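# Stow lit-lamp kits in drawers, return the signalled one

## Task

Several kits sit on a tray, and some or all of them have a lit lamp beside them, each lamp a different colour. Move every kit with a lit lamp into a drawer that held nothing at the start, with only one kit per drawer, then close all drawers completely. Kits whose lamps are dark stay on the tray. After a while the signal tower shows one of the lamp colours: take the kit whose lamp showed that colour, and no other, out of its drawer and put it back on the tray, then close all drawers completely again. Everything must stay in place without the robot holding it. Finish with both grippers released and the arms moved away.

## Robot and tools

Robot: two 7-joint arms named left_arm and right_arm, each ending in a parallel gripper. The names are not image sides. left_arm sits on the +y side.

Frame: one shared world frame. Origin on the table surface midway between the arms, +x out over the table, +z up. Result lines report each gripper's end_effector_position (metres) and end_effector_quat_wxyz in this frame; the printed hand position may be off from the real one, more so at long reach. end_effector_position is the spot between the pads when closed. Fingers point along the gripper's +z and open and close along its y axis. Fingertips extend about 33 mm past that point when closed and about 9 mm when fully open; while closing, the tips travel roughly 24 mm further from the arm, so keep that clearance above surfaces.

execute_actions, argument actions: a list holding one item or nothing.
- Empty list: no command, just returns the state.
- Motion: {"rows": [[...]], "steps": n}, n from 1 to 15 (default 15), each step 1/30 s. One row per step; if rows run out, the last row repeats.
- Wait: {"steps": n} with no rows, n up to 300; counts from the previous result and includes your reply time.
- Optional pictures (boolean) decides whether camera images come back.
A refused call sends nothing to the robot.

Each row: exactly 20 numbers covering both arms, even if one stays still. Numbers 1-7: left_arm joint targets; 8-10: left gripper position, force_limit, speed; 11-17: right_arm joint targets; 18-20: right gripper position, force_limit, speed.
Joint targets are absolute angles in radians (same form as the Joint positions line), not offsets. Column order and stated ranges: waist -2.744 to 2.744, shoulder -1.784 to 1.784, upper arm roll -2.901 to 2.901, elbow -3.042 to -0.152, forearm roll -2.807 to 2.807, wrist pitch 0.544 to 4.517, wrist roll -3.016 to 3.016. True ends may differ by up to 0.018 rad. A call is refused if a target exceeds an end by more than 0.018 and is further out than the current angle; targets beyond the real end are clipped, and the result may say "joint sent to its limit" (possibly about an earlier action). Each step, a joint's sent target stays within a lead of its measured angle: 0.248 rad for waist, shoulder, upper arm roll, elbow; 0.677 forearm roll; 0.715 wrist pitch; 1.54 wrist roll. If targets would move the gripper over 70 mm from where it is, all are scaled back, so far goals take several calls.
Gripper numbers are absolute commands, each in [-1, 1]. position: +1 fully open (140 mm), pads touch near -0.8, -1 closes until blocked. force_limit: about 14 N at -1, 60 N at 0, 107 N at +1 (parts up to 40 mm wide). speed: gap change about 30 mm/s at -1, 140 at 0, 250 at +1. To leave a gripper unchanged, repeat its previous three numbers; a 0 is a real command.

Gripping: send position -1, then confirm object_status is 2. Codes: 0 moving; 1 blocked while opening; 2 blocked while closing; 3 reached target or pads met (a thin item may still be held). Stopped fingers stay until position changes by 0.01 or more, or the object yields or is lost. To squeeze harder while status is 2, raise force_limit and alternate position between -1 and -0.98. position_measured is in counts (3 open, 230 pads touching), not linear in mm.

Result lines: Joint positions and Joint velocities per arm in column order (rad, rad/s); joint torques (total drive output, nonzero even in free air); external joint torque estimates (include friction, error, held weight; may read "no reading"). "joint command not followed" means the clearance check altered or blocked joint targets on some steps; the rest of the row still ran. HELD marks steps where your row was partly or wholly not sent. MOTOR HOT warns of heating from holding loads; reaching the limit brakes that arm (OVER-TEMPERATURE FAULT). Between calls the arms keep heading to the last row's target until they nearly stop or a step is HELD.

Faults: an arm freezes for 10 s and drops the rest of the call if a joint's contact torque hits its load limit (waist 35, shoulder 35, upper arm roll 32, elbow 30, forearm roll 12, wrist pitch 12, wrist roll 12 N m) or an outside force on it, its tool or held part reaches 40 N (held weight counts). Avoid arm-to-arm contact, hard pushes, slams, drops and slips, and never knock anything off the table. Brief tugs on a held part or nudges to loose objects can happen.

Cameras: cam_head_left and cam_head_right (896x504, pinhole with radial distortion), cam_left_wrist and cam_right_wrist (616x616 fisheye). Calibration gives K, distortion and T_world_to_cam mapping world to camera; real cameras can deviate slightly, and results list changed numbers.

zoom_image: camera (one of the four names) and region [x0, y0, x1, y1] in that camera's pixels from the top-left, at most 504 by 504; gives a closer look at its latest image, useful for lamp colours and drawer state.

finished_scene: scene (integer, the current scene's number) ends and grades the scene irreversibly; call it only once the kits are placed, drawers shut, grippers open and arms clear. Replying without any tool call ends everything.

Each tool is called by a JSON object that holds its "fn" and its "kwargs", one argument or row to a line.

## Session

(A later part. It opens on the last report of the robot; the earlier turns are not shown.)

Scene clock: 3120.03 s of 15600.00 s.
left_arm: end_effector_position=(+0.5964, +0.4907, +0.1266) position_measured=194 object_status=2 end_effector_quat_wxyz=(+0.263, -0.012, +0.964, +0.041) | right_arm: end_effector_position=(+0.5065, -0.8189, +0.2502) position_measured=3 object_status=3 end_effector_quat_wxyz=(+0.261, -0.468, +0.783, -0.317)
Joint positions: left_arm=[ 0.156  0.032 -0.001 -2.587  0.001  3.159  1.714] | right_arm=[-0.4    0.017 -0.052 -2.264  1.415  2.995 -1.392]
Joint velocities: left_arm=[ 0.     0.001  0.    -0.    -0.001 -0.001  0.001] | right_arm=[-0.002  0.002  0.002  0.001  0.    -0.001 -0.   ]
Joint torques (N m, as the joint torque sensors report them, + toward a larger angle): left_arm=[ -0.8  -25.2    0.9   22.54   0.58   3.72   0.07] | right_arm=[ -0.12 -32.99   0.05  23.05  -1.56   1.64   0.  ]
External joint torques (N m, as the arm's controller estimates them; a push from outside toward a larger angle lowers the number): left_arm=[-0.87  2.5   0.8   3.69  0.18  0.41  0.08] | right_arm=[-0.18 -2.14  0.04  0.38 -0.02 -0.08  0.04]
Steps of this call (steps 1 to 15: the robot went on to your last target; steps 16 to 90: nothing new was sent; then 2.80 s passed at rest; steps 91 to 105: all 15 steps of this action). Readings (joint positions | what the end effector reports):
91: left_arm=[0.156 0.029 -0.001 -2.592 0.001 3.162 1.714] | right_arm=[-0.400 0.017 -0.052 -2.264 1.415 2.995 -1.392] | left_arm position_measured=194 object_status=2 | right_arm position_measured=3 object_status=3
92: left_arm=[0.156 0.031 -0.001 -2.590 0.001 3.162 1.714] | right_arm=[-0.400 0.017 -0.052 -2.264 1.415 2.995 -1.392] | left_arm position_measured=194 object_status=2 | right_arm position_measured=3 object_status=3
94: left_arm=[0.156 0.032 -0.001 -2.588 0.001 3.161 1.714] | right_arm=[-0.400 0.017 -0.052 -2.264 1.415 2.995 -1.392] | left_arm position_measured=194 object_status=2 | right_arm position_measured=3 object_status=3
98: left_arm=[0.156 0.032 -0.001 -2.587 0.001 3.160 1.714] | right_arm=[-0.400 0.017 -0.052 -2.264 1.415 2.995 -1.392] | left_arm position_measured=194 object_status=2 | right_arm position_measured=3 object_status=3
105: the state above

{"fn": "execute_actions", "kwargs": {
  "actions": [
    {"rows":[[0.156,0.04,0,-2.576,0,3.161,1.714,-1,0,0,-0.4,0.017,-0.05,-2.264,1.415,2.995,-1.392,1,0,0]],"steps":15}
  ],
  "pictures": false
}}

{"fn": "execute_actions", "kwargs": {
  "actions": [
    {"rows":[[0.156,0.032,0,-2.587,0,3.161,1.714,-0.2,0,0,-0.4,0.017,-0.05,-2.264,1.415,2.995,-1.392,1,0,0]],"steps":15}
  ],
  "pictures": false
}}

{"fn": "execute_actions", "kwargs": {
  "actions": [
    {"rows":[[0.171,-0.058,0,-2.704,0,3.19,1.72,-0.2,0,0,-0.4,0.017,-0.05,-2.264,1.415,2.995,-1.392,1,0,0]],"steps":15}
  ],
  "pictures": false
}}

{"fn": "execute_actions", "kwargs": {
  "actions": [
    {"rows":[[0.6,-0.85,0,-2.985,0,2.6,1.72,-0.2,0,0,-0.4,0.017,-0.05,-2.264,1.415,2.995,-1.392,1,0,0]],"steps":15}
  ],
  "pictures": false
}}

{"fn": "execute_actions", "kwargs": {
  "actions": [
    {"steps":25}
  ]
}}

Scene clock: 3132.60 s of 15600.00 s.
left_arm: end_effector_position=(+0.5971, +0.4907, +0.1266) position_measured=194 object_status=2 end_effector_quat_wxyz=(+0.263, -0.012, +0.964, +0.041) | right_arm: end_effector_position=(+0.5065, -0.8189, +0.2502) position_measured=3 object_status=3 end_effector_quat_wxyz=(+0.261, -0.468, +0.783, -0.317)
Joint positions: left_arm=[ 0.156  0.034 -0.001 -2.584  0.001  3.156  1.714] | right_arm=[-0.4    0.017 -0.052 -2.264  1.415  2.995 -1.392]
Joint velocities: left_arm=[ 0.001  0.001 -0.001  0.    -0.    -0.     0.001] | right_arm=[ 0.002 -0.002  0.     0.     0.    -0.     0.002]
Joint torques (N m, as the joint torque sensors report them, + toward a larger angle): left_arm=[ -0.48 -23.55   0.83  23.4    0.4    4.19   0.05] | right_arm=[ -0.19 -32.88  -0.22  23.02  -1.49   1.62   0.04]
External joint torques (N m, as the arm's controller estimates them; a push from outside toward a larger angle lowers the number): left_arm=[-0.48  4.39  0.8   4.39 -0.01  0.86  0.06] | right_arm=[-0.26 -1.84 -0.23  0.3   0.05 -0.1   0.08]
Steps of this call (steps 1 to 15: the robot went on to your last target; steps 16 to 90: nothing new was sent; then 9.07 s passed at rest; steps 91 to 105: all 15 steps of this action). Readings (joint positions | what the end effector reports):
91: left_arm=[0.156 0.033 -0.001 -2.586 0.001 3.158 1.714] | right_arm=[-0.400 0.017 -0.052 -2.264 1.415 2.995 -1.392] | left_arm position_measured=194 object_status=2 | right_arm position_measured=3 object_status=3
92: left_arm=[0.156 0.034 -0.001 -2.585 0.001 3.158 1.714] | right_arm=[-0.400 0.017 -0.052 -2.264 1.415 2.995 -1.392] | left_arm position_measured=194 object_status=2 | right_arm position_measured=3 object_status=3
94: left_arm=[0.156 0.034 -0.001 -2.584 0.001 3.157 1.714] | right_arm=[-0.400 0.017 -0.052 -2.264 1.415 2.995 -1.392] | left_arm position_measured=194 object_status=2 | right_arm position_measured=3 object_status=3
98: left_arm=[0.156 0.034 -0.001 -2.584 0.001 3.157 1.714] | right_arm=[-0.400 0.017 -0.052 -2.264 1.415 2.995 -1.392] | left_arm position_measured=194 object_status=2 | right_arm position_measured=3 object_status=3
105: the state above

Scene clock: 3133.10 s of 15600.00 s.
left_arm: end_effector_position=(+0.5965, +0.4906, +0.1262) position_measured=154 object_status=3 end_effector_quat_wxyz=(+0.263, -0.012, +0.964, +0.041) | right_arm: end_effector_position=(+0.5065, -0.8189, +0.2502) position_measured=3 object_status=3 end_effector_quat_wxyz=(+0.261, -0.468, +0.783, -0.317)
Joint positions: left_arm=[ 0.156  0.033 -0.001 -2.586  0.001  3.157  1.714] | right_arm=[-0.4    0.017 -0.052 -2.264  1.415  2.995 -1.392]
Joint velocities: left_arm=[ 0.001 -0.001 -0.    -0.     0.     0.     0.   ] | right_arm=[ 0.     0.001 -0.001  0.002  0.001 -0.     0.001]
Joint torques (N m, as the joint torque sensors report them, + toward a larger angle): left_arm=[  0.21 -28.42   0.55  17.87   0.38   4.01   0.11] | right_arm=[  0.43 -32.62  -0.16  23.3   -1.57   1.61   0.04]
External joint torques (N m, as the arm's controller estimates them; a push from outside toward a larger angle lowers the number): left_arm=[ 0.22 -0.54  0.52 -1.08 -0.03  0.69  0.12] | right_arm=[ 0.46 -1.76 -0.08  0.6  -0.03 -0.11  0.09]
Steps of this call (steps 1 to 15: all 15 steps of this action). Readings (joint positions | what the end effector reports):
1: left_arm=[0.156 0.033 -0.001 -2.584 0.001 3.156 1.714] | right_arm=[-0.400 0.017 -0.052 -2.264 1.415 2.995 -1.392] | left_arm position_measured=194 object_status=0 | right_arm position_measured=3 object_status=3
2: left_arm=[0.156 0.033 -0.001 -2.585 0.001 3.156 1.714] | right_arm=[-0.400 0.017 -0.052 -2.264 1.415 2.995 -1.392] | left_arm position_measured=192 object_status=0 | right_arm position_measured=3 object_status=3
4: left_arm=[0.156 0.033 -0.001 -2.585 0.001 3.157 1.714] | right_arm=[-0.400 0.017 -0.052 -2.264 1.415 2.995 -1.392] | left_arm position_measured=172 object_status=0 | right_arm position_measured=3 object_status=3
8: left_arm=[0.156 0.033 -0.001 -2.585 0.001 3.157 1.714] | right_arm=[-0.400 0.017 -0.052 -2.264 1.415 2.995 -1.392] | left_arm position_measured=154 object_status=0 | right_arm position_measured=3 object_status=3
15: the state above

Scene clock: 3133.60 s of 15600.00 s.
left_arm: end_effector_position=(+0.5593, +0.4911, +0.1259) position_measured=154 object_status=3 end_effector_quat_wxyz=(+0.262, -0.018, +0.964, +0.043) | right_arm: end_effector_position=(+0.5065, -0.8189, +0.2502) position_measured=3 object_status=3 end_effector_quat_wxyz=(+0.261, -0.468, +0.783, -0.317)
Joint positions: left_arm=[ 0.168 -0.056 -0.001 -2.702  0.001  3.184  1.714] | right_arm=[-0.4    0.017 -0.052 -2.264  1.415  2.995 -1.392]
Joint velocities: left_arm=[-0.    -0.003 -0.    -0.001 -0.     0.01  -0.001] | right_arm=[-0.    -0.001 -0.     0.002 -0.001  0.001 -0.001]
Joint torques (N m, as the joint torque sensors report them, + toward a larger angle): left_arm=[  1.22 -25.83   1.14  16.69   0.34   4.07   0.41] | right_arm=[  0.1  -32.76  -0.41  23.48  -1.55   1.65   0.09]
External joint torques (N m, as the arm's controller estimates them; a push from outside toward a larger angle lowers the number): left_arm=[ 1.23 -1.36  1.2  -1.94 -0.06  0.74  0.42] | right_arm=[ 0.09 -1.75 -0.35  0.73 -0.01 -0.09  0.13]
Steps of this call (steps 1 to 15: all 15 steps of this action). Readings (joint positions | what the end effector reports):
1: left_arm=[0.157 0.013 -0.002 -2.612 0.001 3.163 1.714] | right_arm=[-0.400 0.017 -0.052 -2.264 1.415 2.995 -1.392] | left_arm position_measured=154 object_status=3 | right_arm position_measured=3 object_status=3
2: left_arm=[0.161 -0.012 -0.002 -2.645 0.001 3.167 1.714] | right_arm=[-0.400 0.017 -0.052 -2.264 1.415 2.995 -1.392] | left_arm position_measured=154 object_status=3 | right_arm position_measured=3 object_status=3
4: left_arm=[0.166 -0.039 -0.001 -2.680 0.001 3.172 1.714] | right_arm=[-0.400 0.017 -0.052 -2.264 1.415 2.995 -1.392] | left_arm position_measured=154 object_status=3 | right_arm position_measured=3 object_status=3
8: left_arm=[0.168 -0.053 -0.001 -2.699 0.001 3.179 1.714] | right_arm=[-0.400 0.017 -0.052 -2.264 1.415 2.995 -1.392] | left_arm position_measured=154 object_status=3 | right_arm position_measured=3 object_status=3
15: the state above

Scene clock: 3134.10 s of 15600.00 s.
left_arm: end_effector_position=(+0.3580, +0.6170, +0.1586) position_measured=154 object_status=3 end_effector_quat_wxyz=(+0.175, -0.211, +0.959, +0.066) | right_arm: end_effector_position=(+0.5065, -0.8189, +0.2502) position_measured=3 object_status=3 end_effector_quat_wxyz=(+0.261, -0.468, +0.783, -0.317)
Joint positions: left_arm=[ 0.561 -0.6    0.002 -2.971  0.001  2.746  1.714] | right_arm=[-0.4    0.017 -0.052 -2.264  1.415  2.995 -1.392]
Joint velocities: left_arm=[ 0.556 -2.267  0.045 -0.22  -0.016 -0.874 -0.   ] | right_arm=[ 0.001 -0.001  0.    -0.     0.    -0.     0.001]
Joint torques (N m, as the joint torque sensors report them, + toward a larger angle): left_arm=[-2.61  1.9  -2.42 23.49  0.99  2.89  0.41] | right_arm=[  0.25 -32.22  -0.2   23.23  -1.56   1.62   0.  ]
External joint torques (N m, as the arm's controller estimates them; a push from outside toward a larger angle lowers the number): left_arm=[ 2.76 -0.16  3.26 -1.68 -0.46 -0.71  0.42] | right_arm=[ 0.16 -1.28 -0.23  0.54 -0.02 -0.1   0.04]
Steps of this call (steps 1 to 15: all 15 steps of this action). Readings (joint positions | what the end effector reports):
1: left_arm=[0.179 -0.070 -0.006 -2.715 0.002 3.163 1.714] | right_arm=[-0.400 0.017 -0.052 -2.264 1.415 2.995 -1.392] | left_arm position_measured=154 object_status=3 | right_arm position_measured=3 object_status=3
2: left_arm=[0.196 -0.090 -0.007 -2.734 0.002 3.139 1.714] | right_arm=[-0.400 0.017 -0.052 -2.264 1.415 2.995 -1.392] | left_arm position_measured=154 object_status=3 | right_arm position_measured=3 object_status=3
4: left_arm=[0.236 -0.130 -0.007 -2.774 0.002 3.091 1.714] | right_arm=[-0.400 0.017 -0.052 -2.264 1.415 2.995 -1.392] | left_arm position_measured=154 object_status=3 | right_arm position_measured=3 object_status=3
8: left_arm=[0.337 -0.230 -0.006 -2.851 0.002 2.986 1.714] | right_arm=[-0.400 0.017 -0.052 -2.264 1.415 2.995 -1.392] | left_arm position_measured=154 object_status=3 | right_arm position_measured=3 object_status=3
15: the state above

Scene clock: 3134.93 s of 15600.00 s.
left_arm: end_effector_position=(+0.3443, +0.6256, +0.2238) position_measured=154 object_status=3 end_effector_quat_wxyz=(+0.216, -0.226, +0.946, +0.085) | right_arm: end_effector_position=(+0.5065, -0.8189, +0.2502) position_measured=3 object_status=3 end_effector_quat_wxyz=(+0.261, -0.468, +0.783, -0.317)
Joint positions: left_arm=[ 0.597 -0.848  0.003 -2.984  0.001  2.605  1.714] | right_arm=[-0.4    0.017 -0.052 -2.264  1.415  2.995 -1.392]
Joint velocities: left_arm=[-0.     0.001 -0.     0.001  0.001 -0.006  0.002] | right_arm=[ 0.    -0.001  0.     0.001  0.     0.     0.   ]
Joint torques (N m, as the joint torque sensors report them, + toward a larger angle): left_arm=[ 1.67 -4.36 -1.47 23.52  0.67  2.75  0.46] | right_arm=[  0.01 -32.76  -0.03  23.06  -1.57   1.61  -0.03]
External joint torques (N m, as the arm's controller estimates them; a push from outside toward a larger angle lowers the number): left_arm=[ 1.68 -0.78 -0.72 -0.79 -0.03 -0.51  0.47] | right_arm=[-0.02 -1.67  0.    0.28 -0.03 -0.12  0.01]
Steps of this call (steps 1 to 25: the robot went on to your last target). Readings (joint positions | what the end effector reports):
1: left_arm=[0.576 -0.679 0.003 -2.976 0.001 2.720 1.714] | right_arm=[-0.400 0.017 -0.052 -2.264 1.415 2.995 -1.392] | left_arm position_measured=154 object_status=3 | right_arm position_measured=3 object_status=3
2: left_arm=[0.584 -0.743 0.003 -2.976 0.001 2.701 1.714] | right_arm=[-0.400 0.017 -0.052 -2.264 1.415 2.995 -1.392] | left_arm position_measured=154 object_status=3 | right_arm position_measured=3 object_status=3
4: left_arm=[0.592 -0.814 0.003 -2.973 0.001 2.673 1.714] | right_arm=[-0.400 0.017 -0.052 -2.264 1.415 2.995 -1.392] | left_arm position_measured=154 object_status=3 | right_arm position_measured=3 object_status=3
8: left_arm=[0.596 -0.845 0.003 -2.979 0.001 2.637 1.714] | right_arm=[-0.400 0.017 -0.052 -2.264 1.415 2.995 -1.392] | left_arm position_measured=154 object_status=3 | right_arm position_measured=3 object_status=3
25: the state above
camera_calibration (this result's frames):
cam_left_wrist: T_world_to_cam=[[-0.309961, 0.947041, 0.0838899, -0.496347], [0.624196, 0.136149, 0.769313, -0.459181], [0.71715, 0.290821, -0.63334, -0.0965392], [0, 0, 0, 1]] pos_world=[0.202004, 0.560654, 0.333751]
cam_right_wrist: T_world_to_cam=[[-0.577657, 0.366556, -0.729348, 0.772385], [0.12275, 0.922351, 0.366335, 0.592834], [0.806997, 0.122088, -0.577797, 0.0120914], [0, 0, 0, 1]] pos_world=[0.363645, -0.8314, 0.353148]

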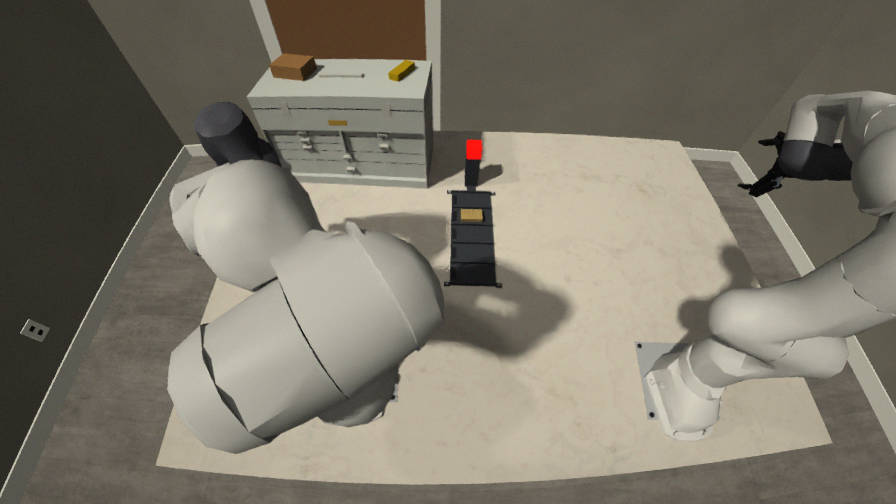

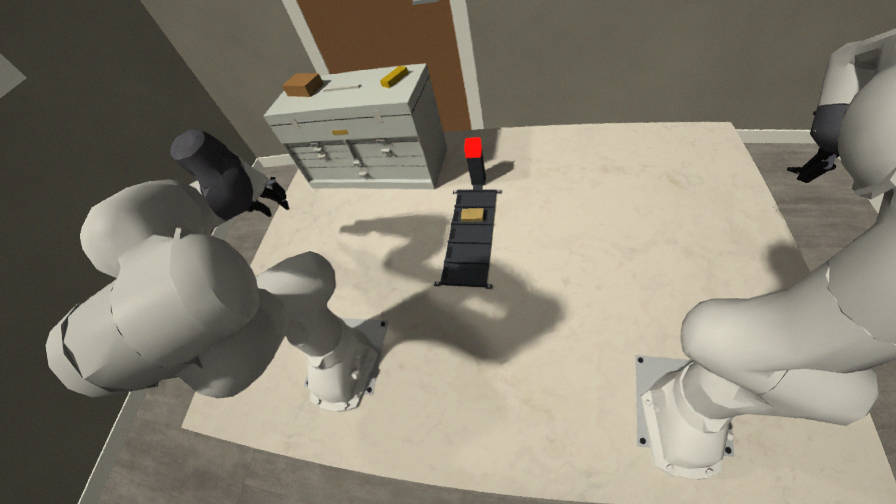

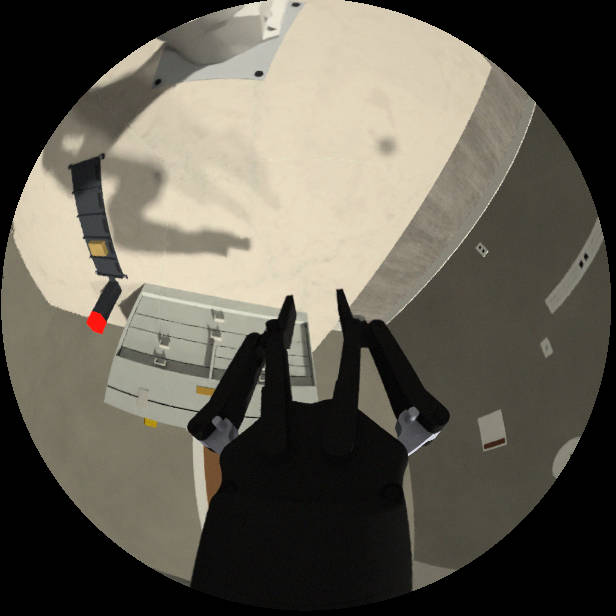

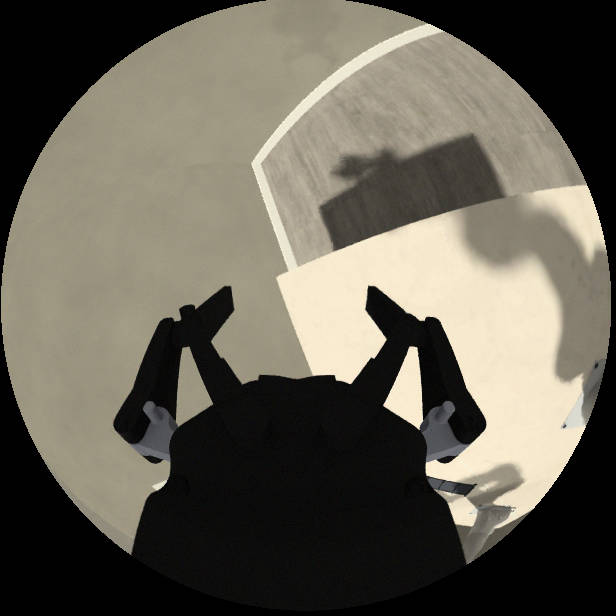

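{"fn": "finished_scene", "kwargs": {
  "scene": 1
}}

The scene is finished: the task was done.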